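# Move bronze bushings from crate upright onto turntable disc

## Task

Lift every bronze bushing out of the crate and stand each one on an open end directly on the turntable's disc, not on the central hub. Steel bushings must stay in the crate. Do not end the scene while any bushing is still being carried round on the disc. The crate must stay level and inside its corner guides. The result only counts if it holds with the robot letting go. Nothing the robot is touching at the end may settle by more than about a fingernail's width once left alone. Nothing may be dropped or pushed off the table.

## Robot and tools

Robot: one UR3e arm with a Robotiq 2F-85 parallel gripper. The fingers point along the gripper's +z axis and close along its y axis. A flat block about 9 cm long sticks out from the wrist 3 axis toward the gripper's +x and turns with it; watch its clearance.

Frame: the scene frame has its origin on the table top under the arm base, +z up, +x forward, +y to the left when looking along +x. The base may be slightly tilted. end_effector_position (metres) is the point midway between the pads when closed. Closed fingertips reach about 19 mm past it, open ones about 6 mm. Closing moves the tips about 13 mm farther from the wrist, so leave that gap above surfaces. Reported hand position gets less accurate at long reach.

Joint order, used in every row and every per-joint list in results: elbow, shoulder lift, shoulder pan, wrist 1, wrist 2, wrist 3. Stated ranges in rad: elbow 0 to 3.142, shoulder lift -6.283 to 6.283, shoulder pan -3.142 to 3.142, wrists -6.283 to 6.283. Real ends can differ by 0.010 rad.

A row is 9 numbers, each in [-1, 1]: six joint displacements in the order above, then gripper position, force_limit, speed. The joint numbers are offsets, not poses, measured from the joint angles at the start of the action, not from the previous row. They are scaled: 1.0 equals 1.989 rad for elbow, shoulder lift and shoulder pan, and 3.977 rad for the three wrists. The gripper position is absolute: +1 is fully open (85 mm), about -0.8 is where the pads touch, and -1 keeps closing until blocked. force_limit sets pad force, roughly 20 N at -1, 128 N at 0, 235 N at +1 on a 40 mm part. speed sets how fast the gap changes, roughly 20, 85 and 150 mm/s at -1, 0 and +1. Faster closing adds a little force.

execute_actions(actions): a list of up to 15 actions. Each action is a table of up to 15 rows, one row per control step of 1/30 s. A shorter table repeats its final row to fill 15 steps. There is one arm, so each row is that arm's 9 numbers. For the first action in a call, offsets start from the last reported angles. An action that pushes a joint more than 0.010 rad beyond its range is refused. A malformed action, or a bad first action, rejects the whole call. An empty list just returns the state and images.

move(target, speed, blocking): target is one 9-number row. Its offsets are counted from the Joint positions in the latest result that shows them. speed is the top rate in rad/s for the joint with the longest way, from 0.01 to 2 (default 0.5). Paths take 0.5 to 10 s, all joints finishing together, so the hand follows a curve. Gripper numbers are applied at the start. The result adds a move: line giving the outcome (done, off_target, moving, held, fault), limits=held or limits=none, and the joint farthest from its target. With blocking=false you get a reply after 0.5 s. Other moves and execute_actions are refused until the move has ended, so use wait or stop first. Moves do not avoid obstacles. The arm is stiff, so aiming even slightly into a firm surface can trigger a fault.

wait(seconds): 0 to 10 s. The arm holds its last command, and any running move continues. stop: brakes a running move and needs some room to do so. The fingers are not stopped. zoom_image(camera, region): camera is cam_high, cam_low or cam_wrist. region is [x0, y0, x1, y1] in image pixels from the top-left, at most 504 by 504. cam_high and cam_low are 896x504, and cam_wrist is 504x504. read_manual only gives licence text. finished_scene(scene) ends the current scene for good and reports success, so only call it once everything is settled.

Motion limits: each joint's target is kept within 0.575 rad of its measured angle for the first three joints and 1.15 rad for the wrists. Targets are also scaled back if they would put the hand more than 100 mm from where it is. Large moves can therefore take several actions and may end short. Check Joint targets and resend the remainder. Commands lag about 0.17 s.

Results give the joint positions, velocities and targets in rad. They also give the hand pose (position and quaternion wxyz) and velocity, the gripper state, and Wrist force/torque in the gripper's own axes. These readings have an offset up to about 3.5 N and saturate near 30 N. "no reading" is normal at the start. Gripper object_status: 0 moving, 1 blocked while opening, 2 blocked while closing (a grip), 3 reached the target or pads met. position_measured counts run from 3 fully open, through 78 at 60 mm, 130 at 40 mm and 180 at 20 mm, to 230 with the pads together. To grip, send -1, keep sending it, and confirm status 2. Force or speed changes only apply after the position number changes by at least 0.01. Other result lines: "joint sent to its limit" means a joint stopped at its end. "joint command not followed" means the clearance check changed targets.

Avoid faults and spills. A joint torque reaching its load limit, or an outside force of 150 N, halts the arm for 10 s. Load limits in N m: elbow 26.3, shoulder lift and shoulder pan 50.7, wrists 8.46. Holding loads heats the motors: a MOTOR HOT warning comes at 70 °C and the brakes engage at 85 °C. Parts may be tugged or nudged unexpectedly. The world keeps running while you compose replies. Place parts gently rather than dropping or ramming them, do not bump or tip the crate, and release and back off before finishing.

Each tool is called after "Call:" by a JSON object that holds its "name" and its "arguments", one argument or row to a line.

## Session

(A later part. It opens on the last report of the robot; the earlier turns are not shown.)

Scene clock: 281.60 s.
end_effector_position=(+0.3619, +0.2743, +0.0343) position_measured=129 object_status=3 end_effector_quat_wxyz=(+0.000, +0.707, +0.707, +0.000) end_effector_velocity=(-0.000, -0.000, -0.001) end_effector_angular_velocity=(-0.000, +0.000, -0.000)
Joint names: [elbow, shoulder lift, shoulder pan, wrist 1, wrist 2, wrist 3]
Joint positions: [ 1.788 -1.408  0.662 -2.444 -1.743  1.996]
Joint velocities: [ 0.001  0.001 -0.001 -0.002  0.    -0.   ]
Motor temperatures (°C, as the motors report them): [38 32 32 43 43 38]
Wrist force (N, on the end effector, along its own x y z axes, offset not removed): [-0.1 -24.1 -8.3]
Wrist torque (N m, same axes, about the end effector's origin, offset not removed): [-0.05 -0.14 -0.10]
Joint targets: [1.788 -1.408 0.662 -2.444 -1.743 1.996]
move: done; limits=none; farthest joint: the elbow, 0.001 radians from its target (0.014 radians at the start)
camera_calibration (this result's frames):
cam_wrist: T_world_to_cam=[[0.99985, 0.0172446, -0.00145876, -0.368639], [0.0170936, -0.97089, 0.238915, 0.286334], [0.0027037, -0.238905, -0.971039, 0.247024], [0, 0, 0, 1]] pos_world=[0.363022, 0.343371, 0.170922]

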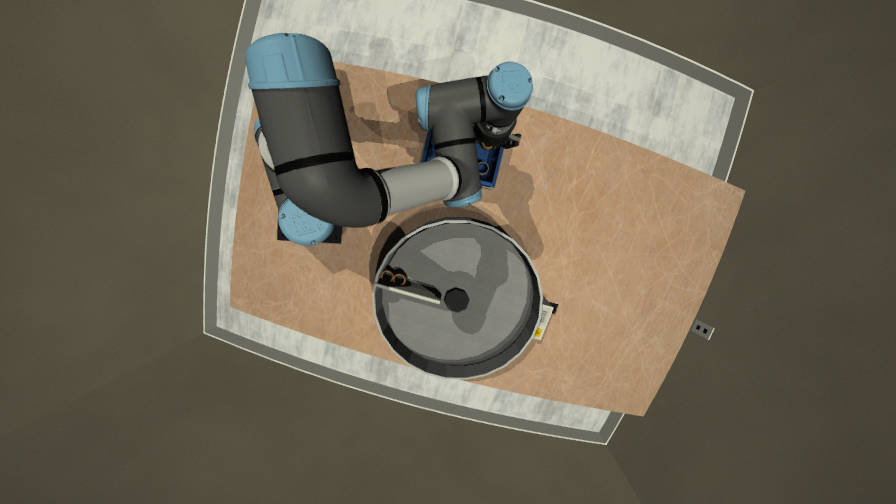

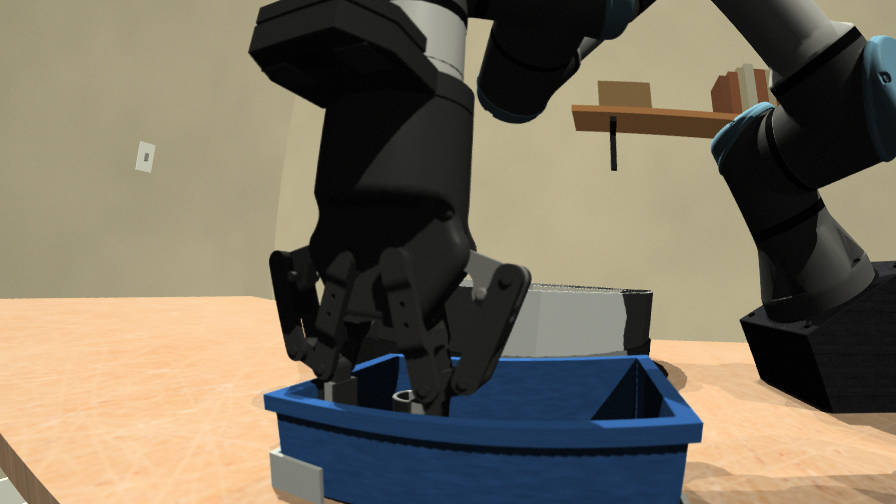

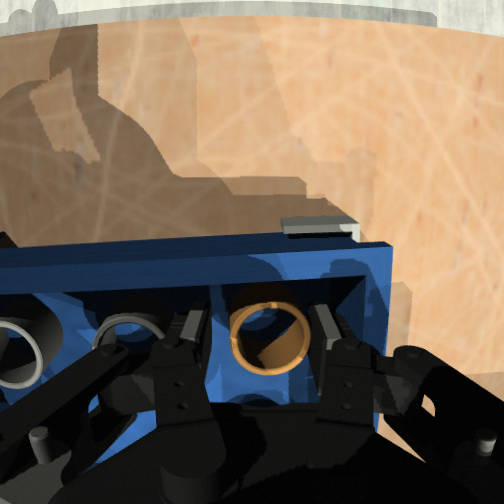

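Grip, lift.

Call:
{"name": "execute_actions", "arguments": {
  "actions": [
    [[0,0,0,0,0,0,-1,-0.5,0]],
    [[0,0,0,0,0,0,-1,-0.5,0]]
  ]
}}

Call:
{"name": "move", "arguments": {
  "target": [-0.026,-0.066,0.016,0.0455,-0.004,0.0065,-1,-0.5,0],
  "speed": 0.15
}}

Scene clock: 284.73 s.
end_effector_position=(+0.3620, +0.2743, +0.0344) position_measured=155 object_status=2 end_effector_quat_wxyz=(+0.000, +0.707, +0.707, +0.000) end_effector_velocity=(+0.000, -0.001, -0.000) end_effector_angular_velocity=(-0.001, +0.000, -0.001)
Joint names: [elbow, shoulder lift, shoulder pan, wrist 1, wrist 2, wrist 3]
Joint positions: [ 1.788 -1.408  0.662 -2.444 -1.743  1.996]
Joint velocities: [ 0.     0.    -0.001  0.    -0.    -0.   ]
Motor temperatures (°C, as the motors report them): [38 32 32 43 43 38]
Wrist force (N, on the end effector, along its own x y z axes, offset not removed): [0.2 5.0 -12.3]
Wrist torque (N m, same axes, about the end effector's origin, offset not removed): [0.15 -0.09 0.01]
Joint targets: [1.788 -1.408 0.662 -2.444 -1.743 1.996]
camera_calibration (this result's frames):
cam_wrist: T_world_to_cam=[[0.999851, 0.017197, -0.00118759, -0.368729], [0.0169829, -0.97091, 0.238841, 0.286374], [0.00295431, -0.238826, -0.971058, 0.246977], [0, 0, 0, 1]] pos_world=[0.363081, 0.343369, 0.170993]

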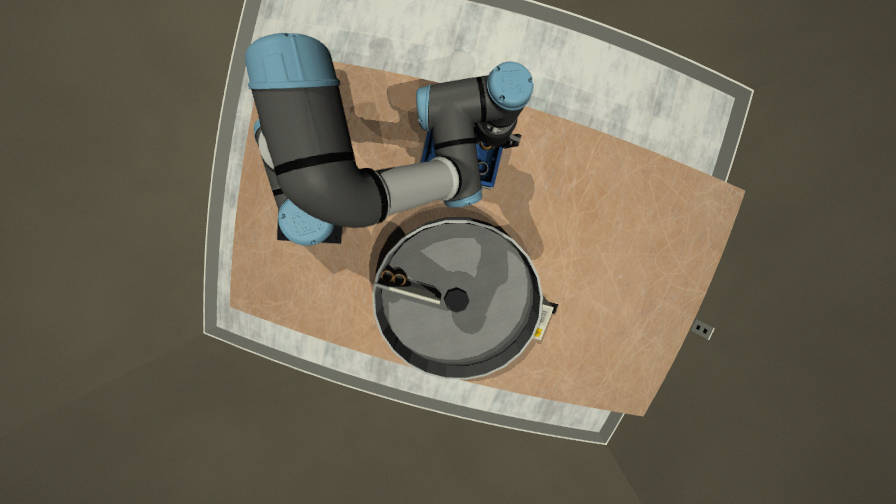

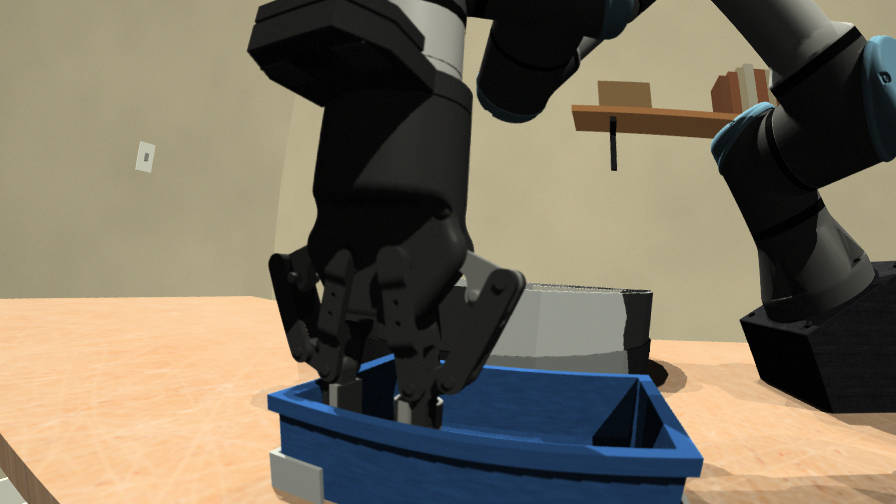

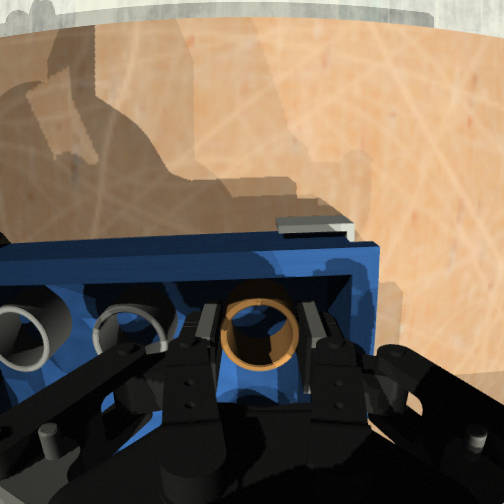

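Scene clock: 286.43 s.
end_effector_position=(+0.3607, +0.2745, +0.0828) position_measured=155 object_status=2 end_effector_quat_wxyz=(+0.002, +0.707, +0.707, +0.003) end_effector_velocity=(-0.000, +0.000, +0.001) end_effector_angular_velocity=(+0.000, -0.000, +0.001)
Joint names: [elbow, shoulder lift, shoulder pan, wrist 1, wrist 2, wrist 3]
Joint positions: [ 1.736 -1.539  0.694 -2.263 -1.759  2.022]
Joint velocities: [-0.001 -0.002  0.001  0.003 -0.001  0.001]
Motor temperatures (°C, as the motors report them): [38 32 32 43 43 38]
Wrist force (N, on the end effector, along its own x y z axes, offset not removed): [0.7 1.0 1.2]
Wrist torque (N m, same axes, about the end effector's origin, offset not removed): [0.13 -0.12 0.05]
Joint targets: [1.736 -1.540 0.694 -2.263 -1.759 2.022]
move: done; limits=none; farthest joint: the shoulder pan, 0.000 radians from its target (0.031 radians at the start)
camera_calibration (this result's frames):
cam_wrist: T_world_to_cam=[[0.999813, 0.0185371, 0.00550502, -0.368259], [0.0167066, -0.971413, 0.236808, 0.275418], [0.00973737, -0.236671, -0.971541, 0.291075], [0, 0, 0, 1]] pos_world=[0.360755, 0.34326, 0.219598]

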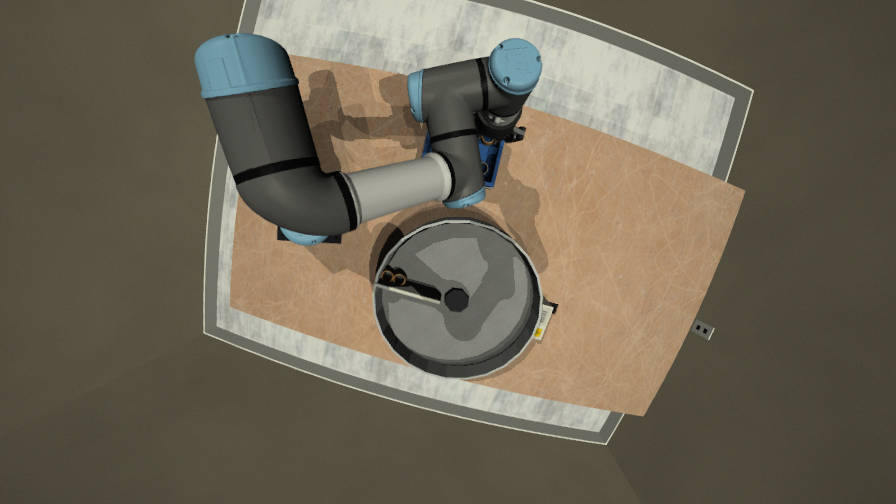

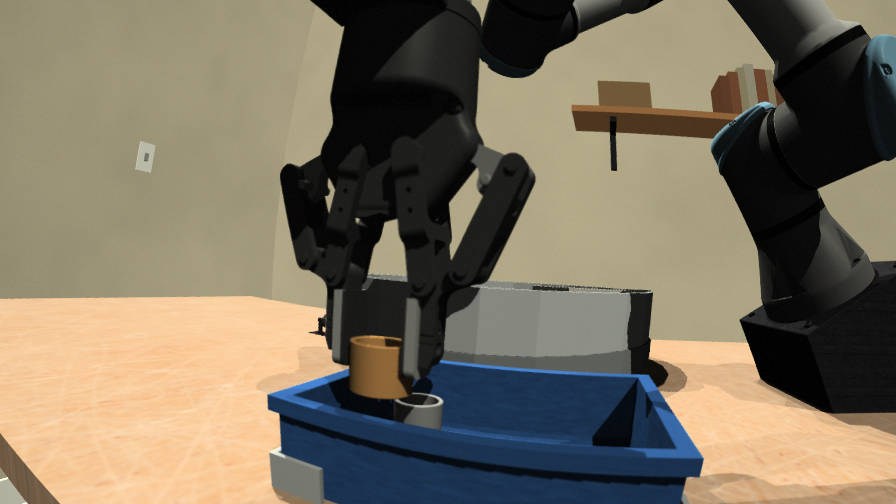

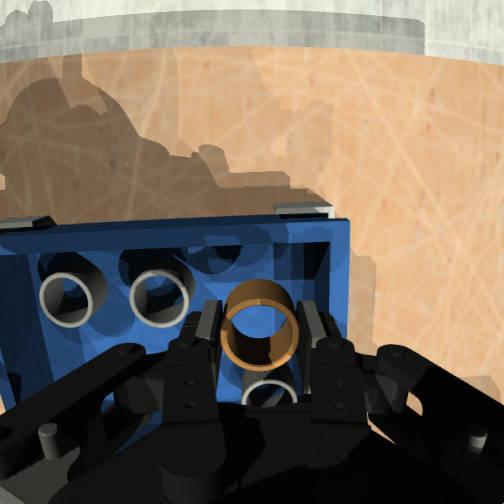

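Call:
{"name": "move", "arguments": {
  "target": [-0.099,-0.0659,0.030,0.0875,-0.007,0.0146,-1,-0.5,0],
  "speed": 0.6
}}

Call:
{"name": "move", "arguments": {
  "target": [0.0995,-0.2338,-0.7079,0.1073,0.1595,-0.0755,-1,-0.5,0],
  "speed": 1
}}

Call:
{"name": "move", "arguments": {
  "target": [0.1365,0.0831,0.0844,-0.126,-0.0148,0,-1,-0.5,0],
  "speed": 0.4
}}

Scene clock: 292.03 s.
end_effector_position=(+0.3569, +0.2737, +0.1608) position_measured=155 object_status=2 end_effector_quat_wxyz=(+0.000, +0.708, +0.706, -0.001) end_effector_velocity=(+0.000, -0.000, +0.001) end_effector_angular_velocity=(+0.000, -0.000, -0.000)
Joint names: [elbow, shoulder lift, shoulder pan, wrist 1, wrist 2, wrist 3]
Joint positions: [ 1.54  -1.67   0.754 -1.915 -1.787  2.08 ]
Joint velocities: [-0.002 -0.001  0.     0.003 -0.     0.   ]
Motor temperatures (°C, as the motors report them): [38 32 32 43 43 38]
Wrist force (N, on the end effector, along its own x y z axes, offset not removed): [1.4 0.9 0.6]
Wrist torque (N m, same axes, about the end effector's origin, offset not removed): [0.08 -0.28 -0.01]
Joint targets: [1.539 -1.670 0.754 -1.915 -1.787 2.080]
move: done; limits=none; farthest joint: the shoulder pan, 0.000 radians from its target (0.059 radians at the start)
camera_calibration (this result's frames):
cam_wrist: T_world_to_cam=[[0.999865, 0.0161976, -0.00261366, -0.362997], [0.0163504, -0.970453, 0.240737, 0.25541], [0.00136292, -0.240747, -0.970587, 0.370624], [0, 0, 0, 1]] pos_world=[0.358266, 0.34297, 0.297288]

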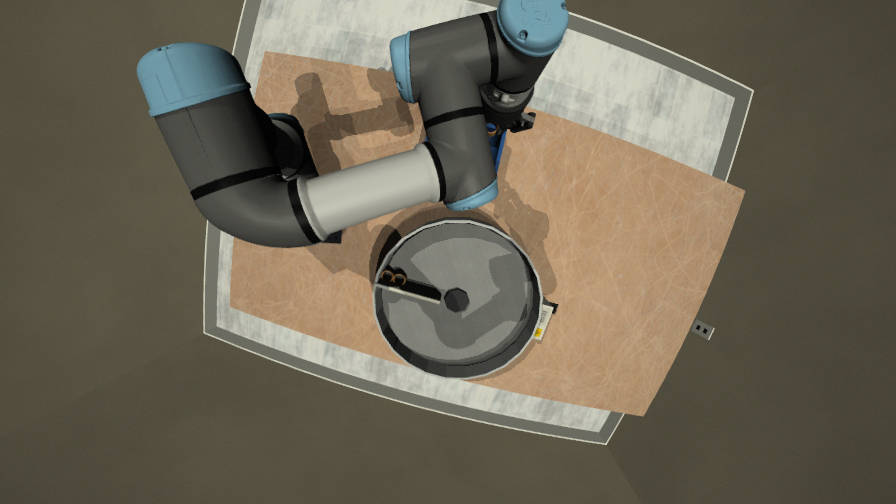

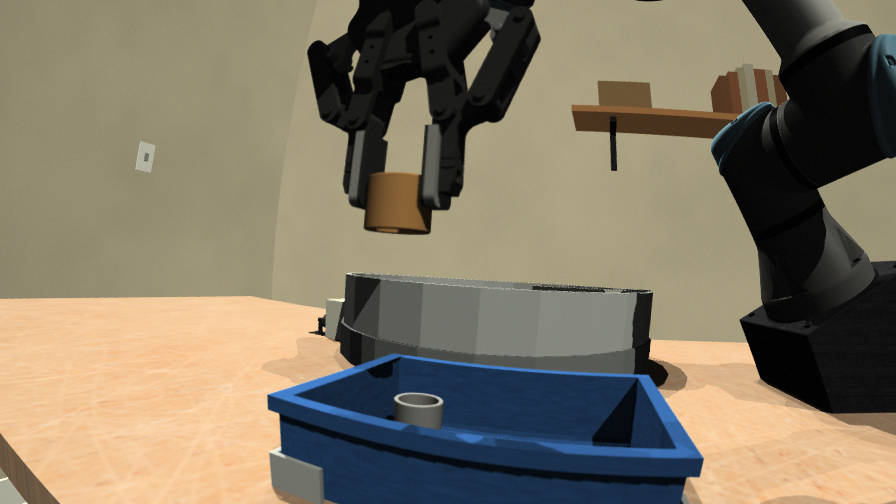

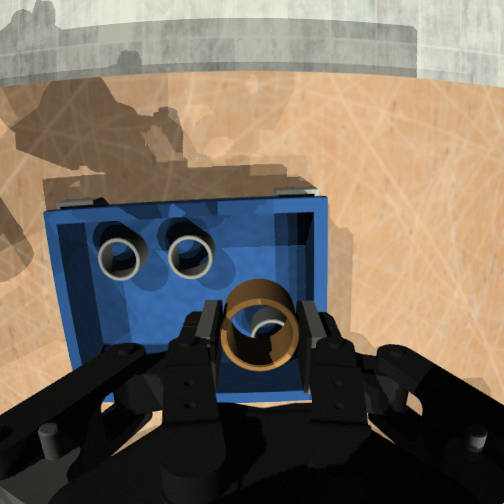

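Scene clock: 294.23 s.
end_effector_position=(+0.4005, -0.0006, +0.1605) position_measured=155 object_status=2 end_effector_quat_wxyz=(+0.000, +0.958, +0.287, -0.001) end_effector_velocity=(+0.000, -0.000, +0.000) end_effector_angular_velocity=(-0.000, -0.001, -0.001)
Joint names: [elbow, shoulder lift, shoulder pan, wrist 1, wrist 2, wrist 3]
Joint positions: [ 1.737 -2.135 -0.654 -1.488 -1.153  1.779]
Joint velocities: [-0.    -0.001 -0.002  0.001  0.001 -0.   ]
Motor temperatures (°C, as the motors report them): [38 32 32 43 43 38]
Wrist force (N, on the end effector, along its own x y z axes, offset not removed): [0.9 2.3 0.7]
Wrist torque (N m, same axes, about the end effector's origin, offset not removed): [0.36 -0.13 0.01]
Joint targets: [1.737 -2.135 -0.654 -1.488 -1.153 1.779]
move: done; limits=none; farthest joint: the shoulder pan, 0.000 radians from its target (1.408 radians at the start)
camera_calibration (this result's frames):
cam_wrist: T_world_to_cam=[[0.564286, -0.825578, -0.001648, -0.228317], [-0.801095, -0.548033, 0.240639, 0.316245], [-0.199569, -0.134469, -0.970613, 0.384767], [0, 0, 0, 1]] pos_world=[0.458966, 0.0365587, 0.296983]

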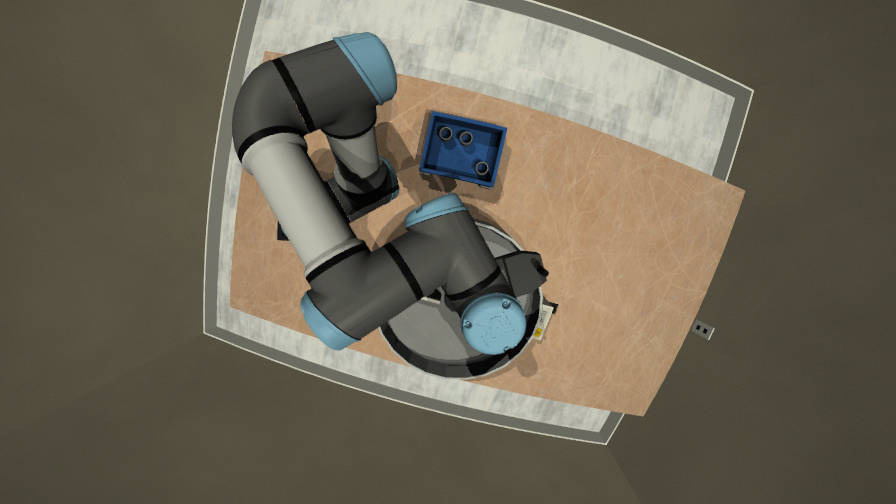

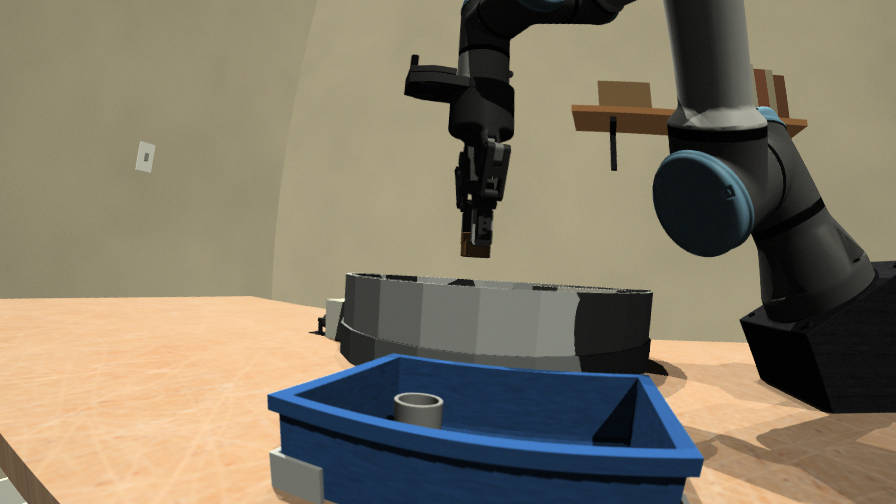

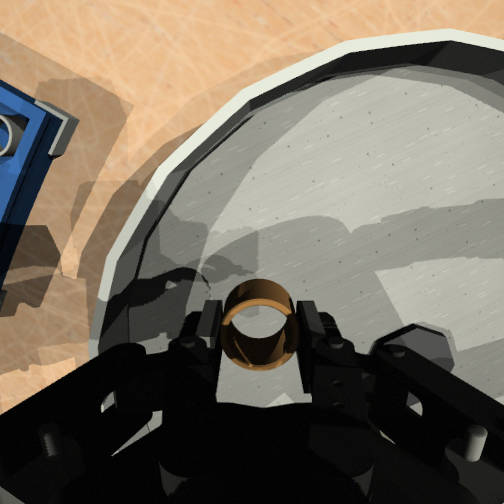

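Scene clock: 296.10 s.
end_effector_position=(+0.4022, -0.0039, +0.0824) position_measured=155 object_status=2 end_effector_quat_wxyz=(+0.001, +0.930, +0.367, -0.001) end_effector_velocity=(-0.000, +0.000, -0.000) end_effector_angular_velocity=(+0.000, +0.000, +0.000)
Joint names: [elbow, shoulder lift, shoulder pan, wrist 1, wrist 2, wrist 3]
Joint positions: [ 2.009 -1.97  -0.486 -1.989 -1.212  1.779]
Joint velocities: [ 0.002  0.     0.001 -0.002 -0.     0.   ]
Motor temperatures (°C, as the motors report them): [38 32 32 43 43 38]
Wrist force (N, on the end effector, along its own x y z axes, offset not removed): [0.4 1.8 -8.7]
Wrist torque (N m, same axes, about the end effector's origin, offset not removed): [0.20 -0.09 0.04]
Joint targets: [2.009 -1.970 -0.486 -1.990 -1.212 1.779]
move: done; limits=none; farthest joint: the shoulder pan, 0.000 radians from its target (0.168 radians at the start)
camera_calibration (this result's frames):
cam_wrist: T_world_to_cam=[[0.696131, -0.717912, -0.00182425, -0.284703], [-0.696244, -0.675735, 0.242129, 0.291823], [-0.17506, -0.167283, -0.970242, 0.298852], [0, 0, 0, 1]] pos_world=[0.453688, 0.0427964, 0.218781]

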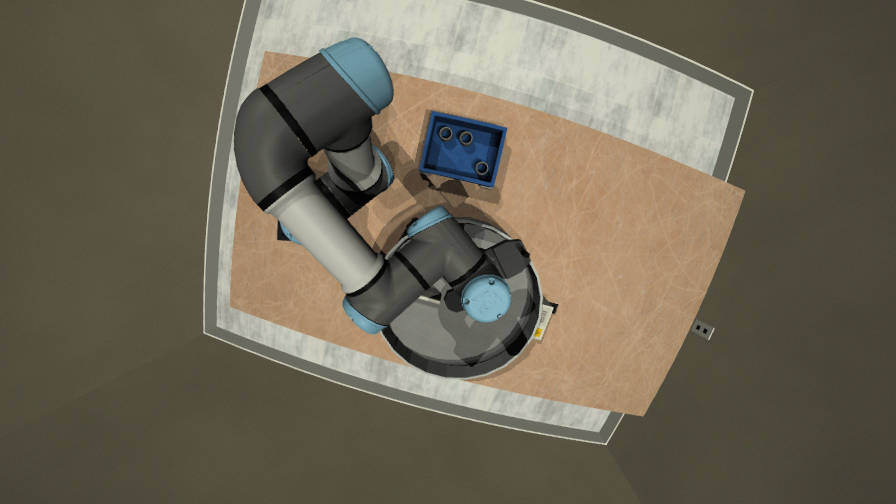

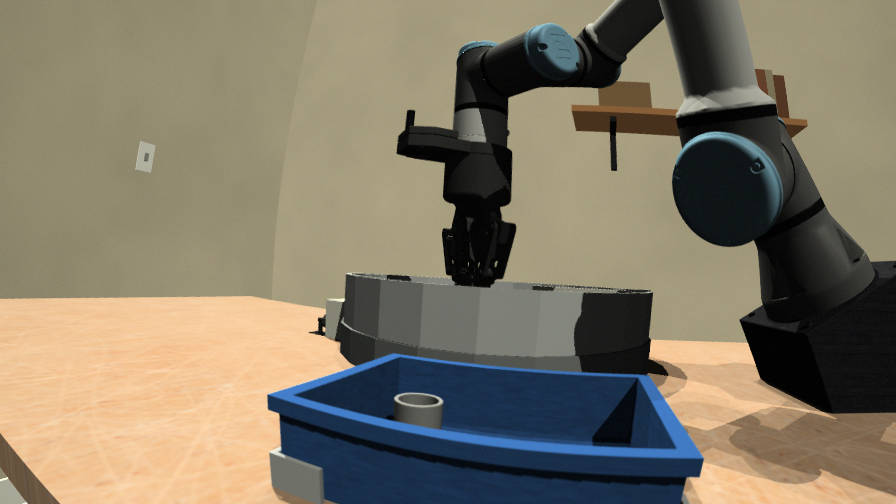

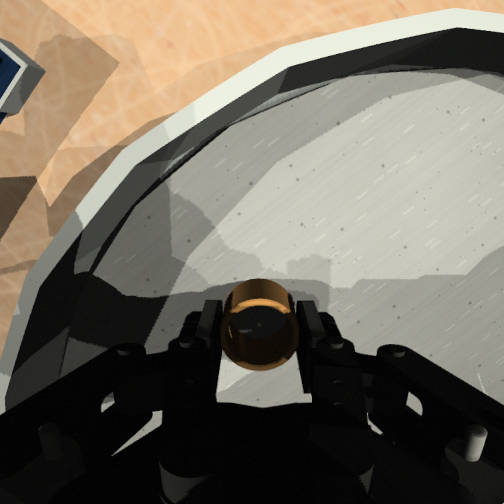

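Touching lightly. Release, retreat toward the crate-high pose, wait.

Call:
{"name": "execute_actions", "arguments": {
  "actions": [
    [[0,0,0,0,0,0,0.2,0,0]],
    [[0,0,0,0,0,0,0.2,0,0]]
  ]
}}

Call:
{"name": "move", "arguments": {
  "target": [-0.1365,-0.0831,-0.0844,0.126,0.0148,0,0.2,0,0],
  "speed": 0.8
}}

Call:
{"name": "move", "arguments": {
  "target": [0.107,0.0325,0.6127,-0.1174,-0.137,0,0.2,0,0],
  "speed": 1
}}

Call:
{"name": "wait", "arguments": {
  "seconds": 5
}}

Scene clock: 307.93 s.
end_effector_position=(+0.4021, -0.0039, +0.0824) position_measured=104 object_status=3 end_effector_quat_wxyz=(+0.001, +0.930, +0.367, -0.001) end_effector_velocity=(+0.000, -0.000, +0.000) end_effector_angular_velocity=(-0.001, -0.001, +0.001)
Joint names: [elbow, shoulder lift, shoulder pan, wrist 1, wrist 2, wrist 3]
Joint positions: [ 2.009 -1.97  -0.486 -1.989 -1.212  1.779]
Joint velocities: [-0.001 -0.    -0.    -0.    -0.    -0.   ]
Motor temperatures (°C, as the motors report them): [38 32 32 43 43 38]
Wrist force (N, on the end effector, along its own x y z axes, offset not removed): [1.0 1.3 0.3]
Wrist torque (N m, same axes, about the end effector's origin, offset not removed): [0.15 -0.20 0.05]
Joint targets: [2.009 -1.970 -0.486 -1.989 -1.212 1.779]
camera_calibration (this result's frames):
cam_wrist: T_world_to_cam=[[0.696078, -0.717963, -0.00205464, -0.284623], [-0.696245, -0.675716, 0.242179, 0.291811], [-0.175264, -0.167145, -0.970229, 0.298883], [0, 0, 0, 1]] pos_world=[0.453675, 0.0427896, 0.21873]

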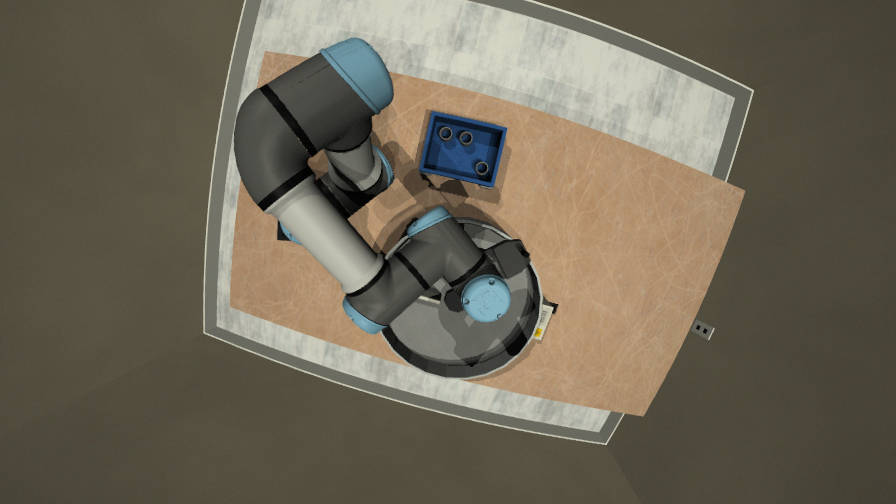

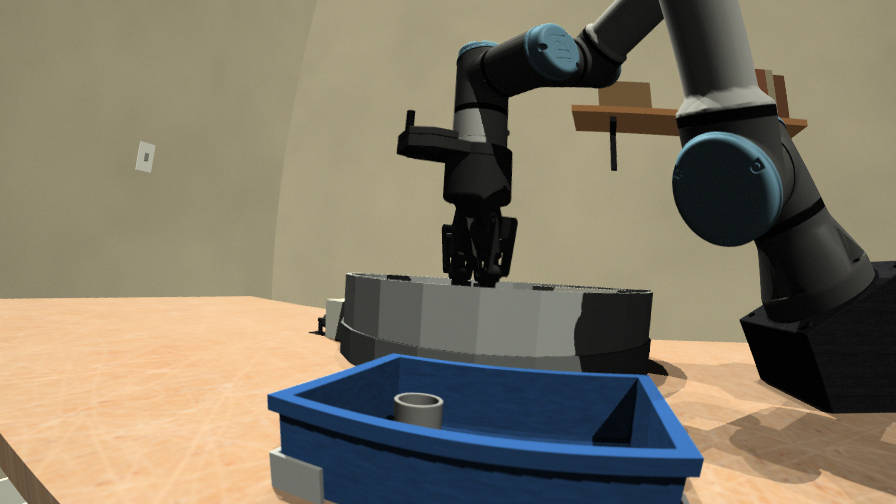

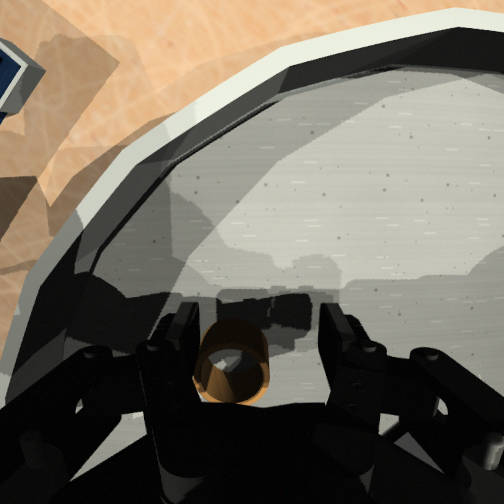

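Scene clock: 309.30 s.
end_effector_position=(+0.4005, -0.0006, +0.1605) position_measured=104 object_status=3 end_effector_quat_wxyz=(+0.000, +0.958, +0.287, -0.001) end_effector_velocity=(-0.000, +0.000, +0.000) end_effector_angular_velocity=(+0.000, -0.000, +0.000)
Joint names: [elbow, shoulder lift, shoulder pan, wrist 1, wrist 2, wrist 3]
Joint positions: [ 1.737 -2.135 -0.654 -1.488 -1.153  1.779]
Joint velocities: [-0.001 -0.001  0.     0.002  0.    -0.   ]
Motor temperatures (°C, as the motors report them): [38 32 32 43 43 38]
Wrist force (N, on the end effector, along its own x y z axes, offset not removed): [1.2 1.8 0.9]
Wrist torque (N m, same axes, about the end effector's origin, offset not removed): [0.24 -0.22 0.03]
Joint targets: [1.737 -2.135 -0.654 -1.488 -1.153 1.779]
move: done; limits=none; farthest joint: the wrist 1, 0.001 radians from its target (0.502 radians at the start)
camera_calibration (this result's frames):
cam_wrist: T_world_to_cam=[[0.56432, -0.825554, -0.00162268, -0.228346], [-0.801074, -0.548059, 0.24065, 0.316241], [-0.199559, -0.134504, -0.970611, 0.384779], [0, 0, 0, 1]] pos_world=[0.458979, 0.0365604, 0.296997]

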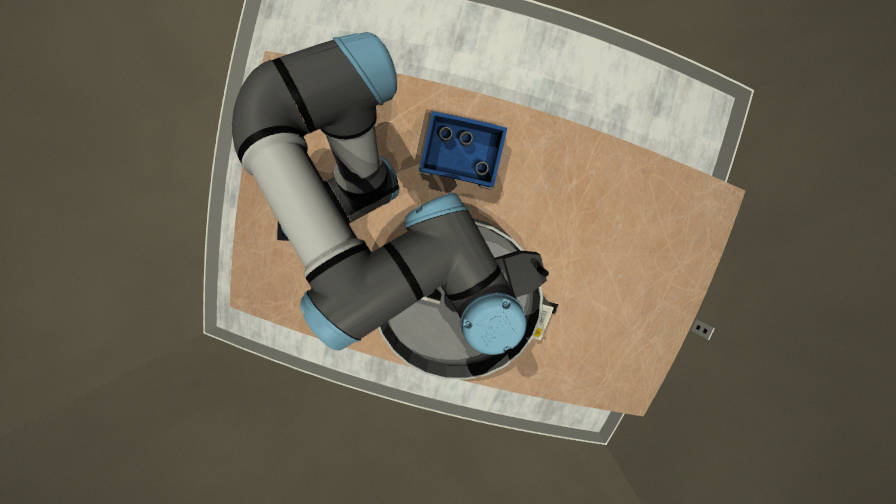

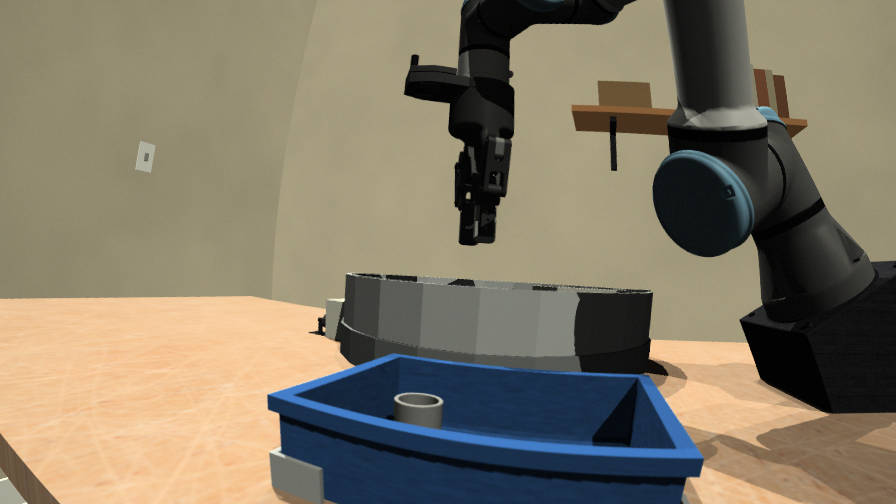

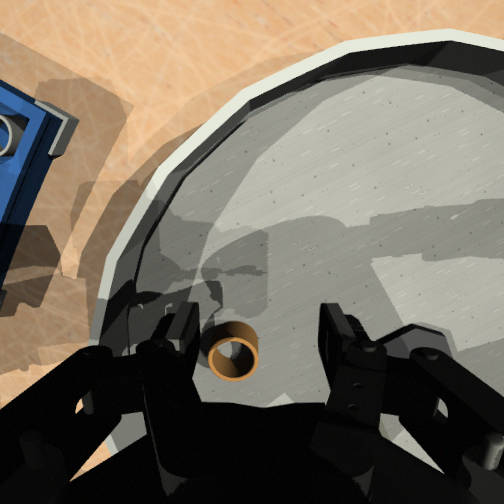

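Scene clock: 311.30 s.
end_effector_position=(+0.3069, +0.2058, +0.1609) position_measured=104 object_status=3 end_effector_quat_wxyz=(+0.000, +0.660, +0.751, -0.000) end_effector_velocity=(+0.000, +0.000, +0.000) end_effector_angular_velocity=(+0.001, -0.002, +0.001)
Joint names: [elbow, shoulder lift, shoulder pan, wrist 1, wrist 2, wrist 3]
Joint positions: [ 1.95  -2.071  0.565 -1.955 -1.698  1.779]
Joint velocities: [-0.001  0.     0.002 -0.001 -0.001  0.   ]
Motor temperatures (°C, as the motors report them): [38 32 32 43 43 38]
Wrist force (N, on the end effector, along its own x y z axes, offset not removed): [1.2 1.6 -0.2]
Wrist torque (N m, same axes, about the end effector's origin, offset not removed): [0.22 -0.23 -0.04]
Joint targets: [1.950 -2.071 0.565 -1.955 -1.698 1.779]
move: done; limits=none; farthest joint: the shoulder pan, 0.000 radians from its target (1.218 radians at the start)
camera_calibration (this result's frames):
cam_wrist: T_world_to_cam=[[0.989236, 0.146317, -0.00207486, -0.335502], [0.142524, -0.960182, 0.240288, 0.149566], [0.0331661, -0.237997, -0.970699, 0.344162], [0, 0, 0, 1]] pos_world=[0.299159, 0.27461, 0.297443]

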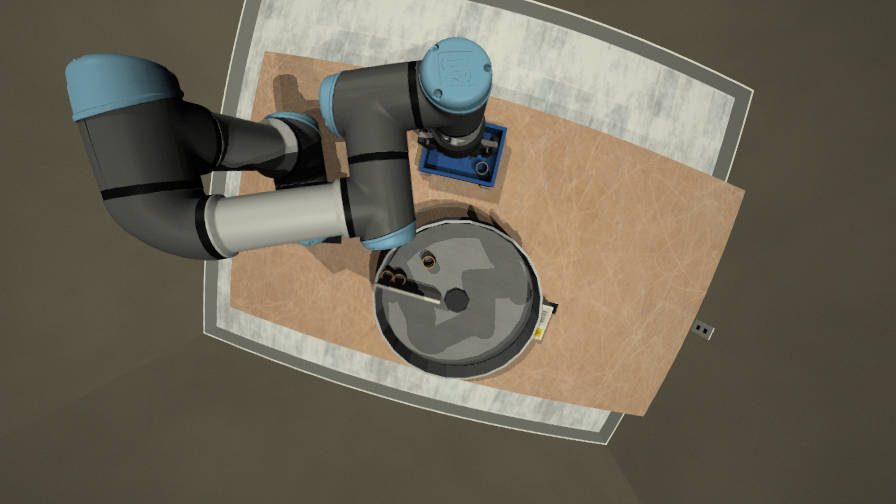

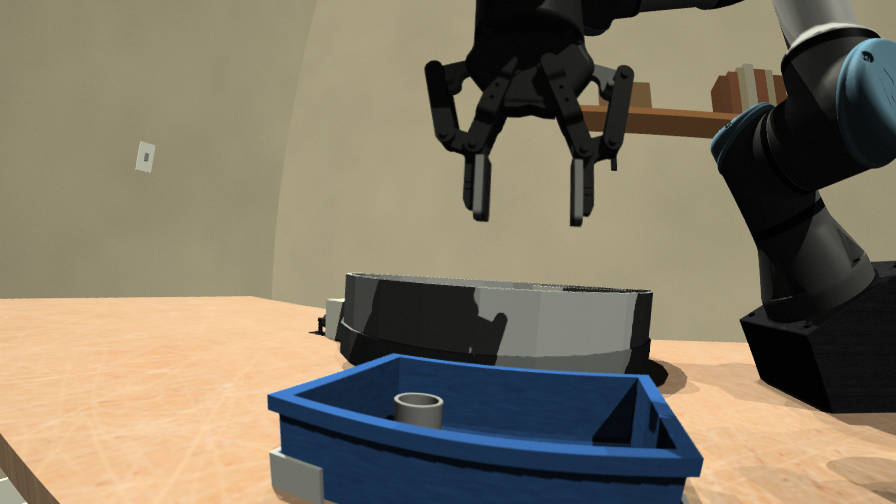

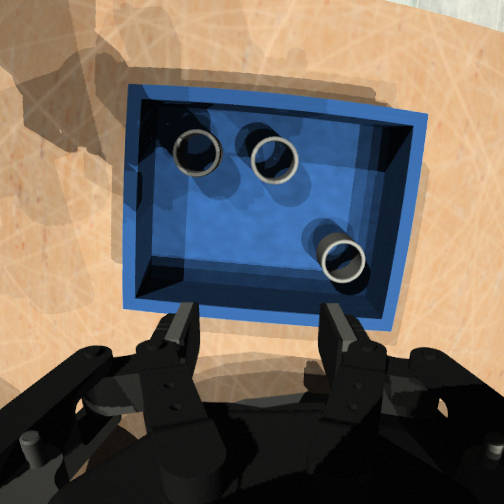

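Scene clock: 316.30 s.
end_effector_position=(+0.3069, +0.2058, +0.1610) position_measured=104 object_status=3 end_effector_quat_wxyz=(+0.000, +0.660, +0.751, -0.000) end_effector_velocity=(-0.001, +0.000, -0.000) end_effector_angular_velocity=(+0.000, +0.002, +0.001)
Joint names: [elbow, shoulder lift, shoulder pan, wrist 1, wrist 2, wrist 3]
Joint positions: [ 1.95  -2.071  0.565 -1.955 -1.698  1.779]
Joint velocities: [ 0.001  0.     0.001 -0.     0.    -0.   ]
Motor temperatures (°C, as the motors report them): [38 32 32 43 43 38]
Wrist force (N, on the end effector, along its own x y z axes, offset not removed): [1.1 1.8 0.5]
Wrist torque (N m, same axes, about the end effector's origin, offset not removed): [0.23 -0.19 0.00]
Joint targets: [1.950 -2.071 0.565 -1.955 -1.698 1.779]
wait: 5.00 s; at rest by 0.17 s
camera_calibration (this result's frames):
cam_wrist: T_world_to_cam=[[0.989203, 0.146538, -0.00201115, -0.335525], [0.142724, -0.96016, 0.240256, 0.149545], [0.0332755, -0.237949, -0.970708, 0.344146], [0, 0, 0, 1]] pos_world=[0.299107, 0.274643, 0.297461]

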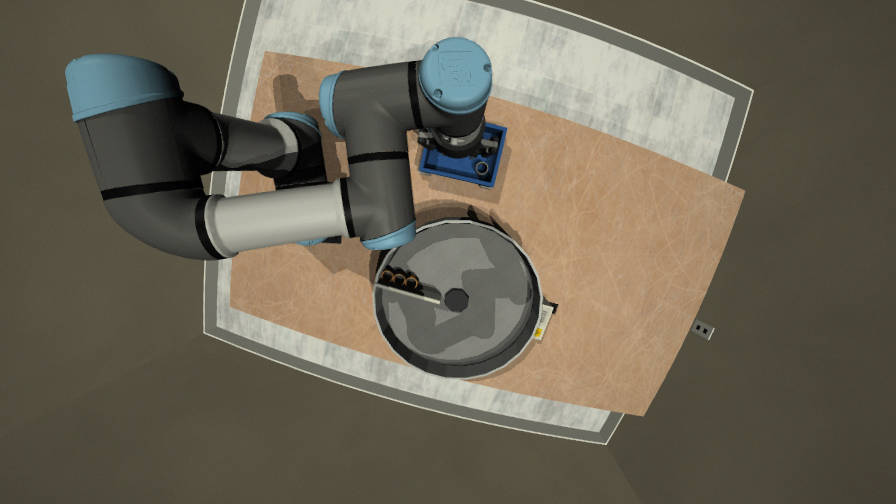

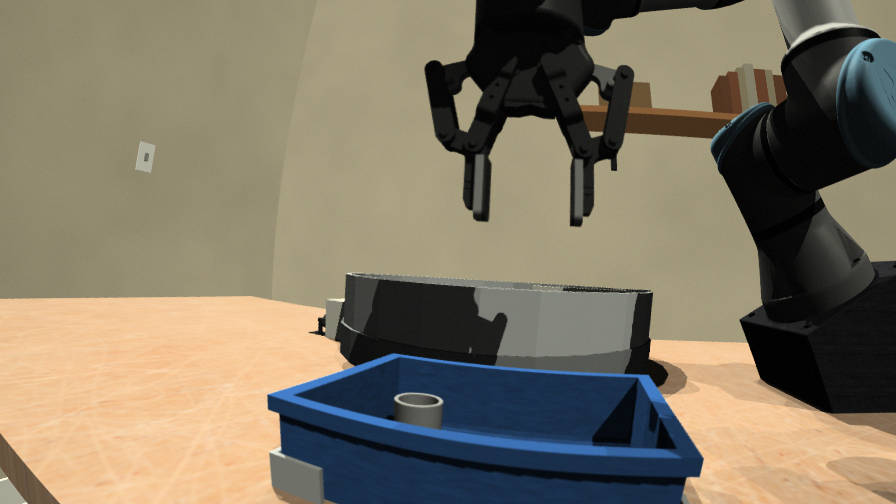

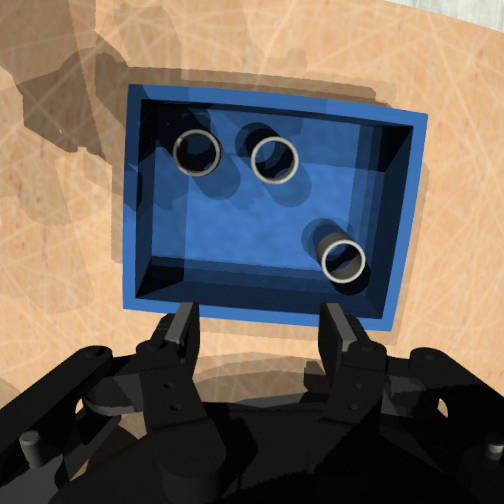

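Call:
{"name": "wait", "arguments": {
  "seconds": 6
}}

Call:
{"name": "zoom_image", "arguments": {
  "camera": "cam_high",
  "region": [360, 240, 480, 320]
}}

Scene clock: 325.77 s.
end_effector_position=(+0.3069, +0.2058, +0.1610) position_measured=104 object_status=3 end_effector_quat_wxyz=(+0.000, +0.660, +0.751, -0.000) end_effector_velocity=(+0.000, +0.000, -0.000) end_effector_angular_velocity=(+0.000, +0.000, -0.000)
Joint names: [elbow, shoulder lift, shoulder pan, wrist 1, wrist 2, wrist 3]
Joint positions: [ 1.95  -2.071  0.565 -1.955 -1.698  1.779]
Joint velocities: [-0.  0. -0. -0.  0. -0.]
Motor temperatures (°C, as the motors report them): [38 32 32 43 43 38]
Wrist force (N, on the end effector, along its own x y z axes, offset not removed): [0.5 1.4 0.2]
Wrist torque (N m, same axes, about the end effector's origin, offset not removed): [0.18 -0.06 0.02]
Joint targets: [1.950 -2.071 0.565 -1.955 -1.698 1.779]
wait: 6.00 s; at rest from the start
camera_calibration (this result's frames):
cam_wrist: T_world_to_cam=[[0.989203, 0.146538, -0.00201084, -0.335525], [0.142724, -0.96016, 0.240256, 0.149545], [0.0332758, -0.237949, -0.970708, 0.344146], [0, 0, 0, 1]] pos_world=[0.299107, 0.274643, 0.297461]

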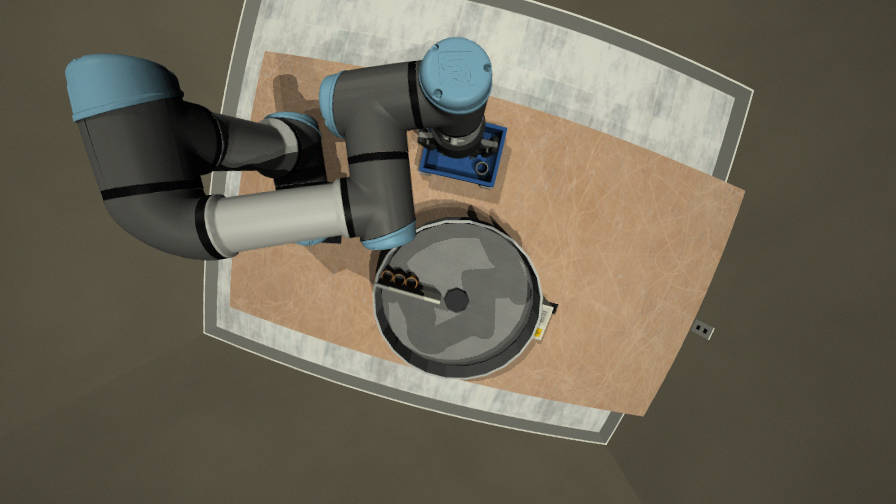

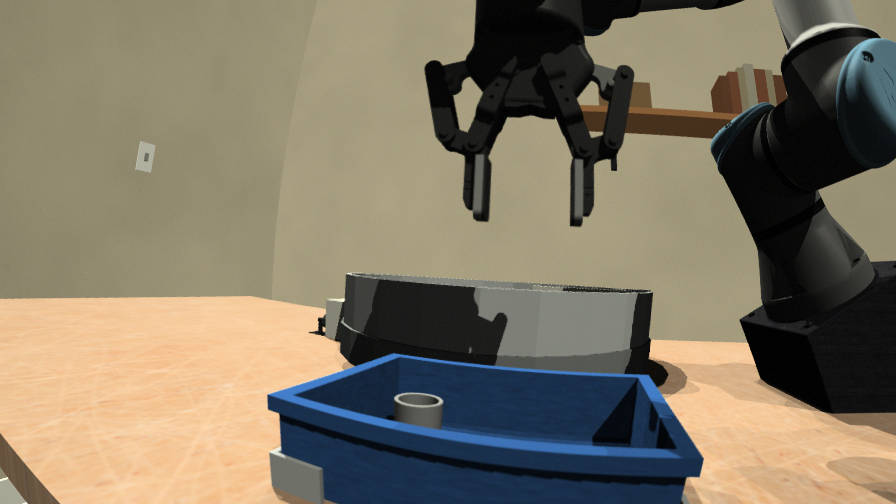

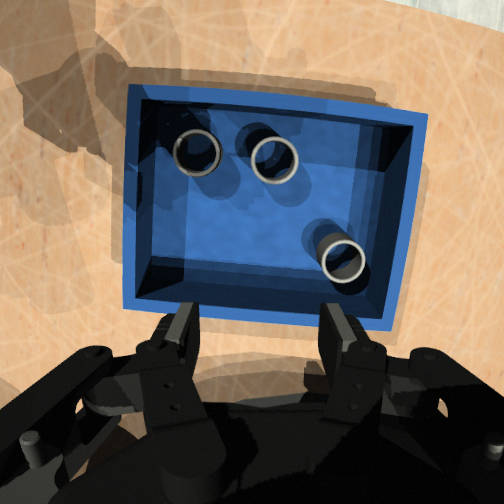

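Region (360, 240, 480, 320) of cam_high's 896x504 image, scaled by 4.200, with more detail than that image has.

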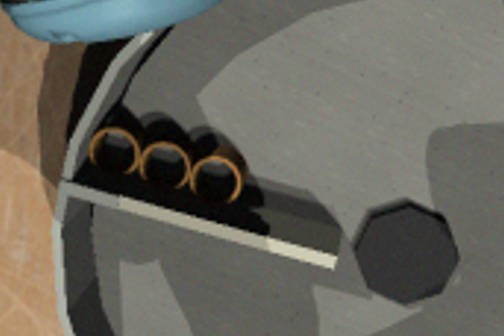

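Call:
{"name": "finished_scene", "arguments": {
  "scene": 1
}}

The scene is finished: the task was done.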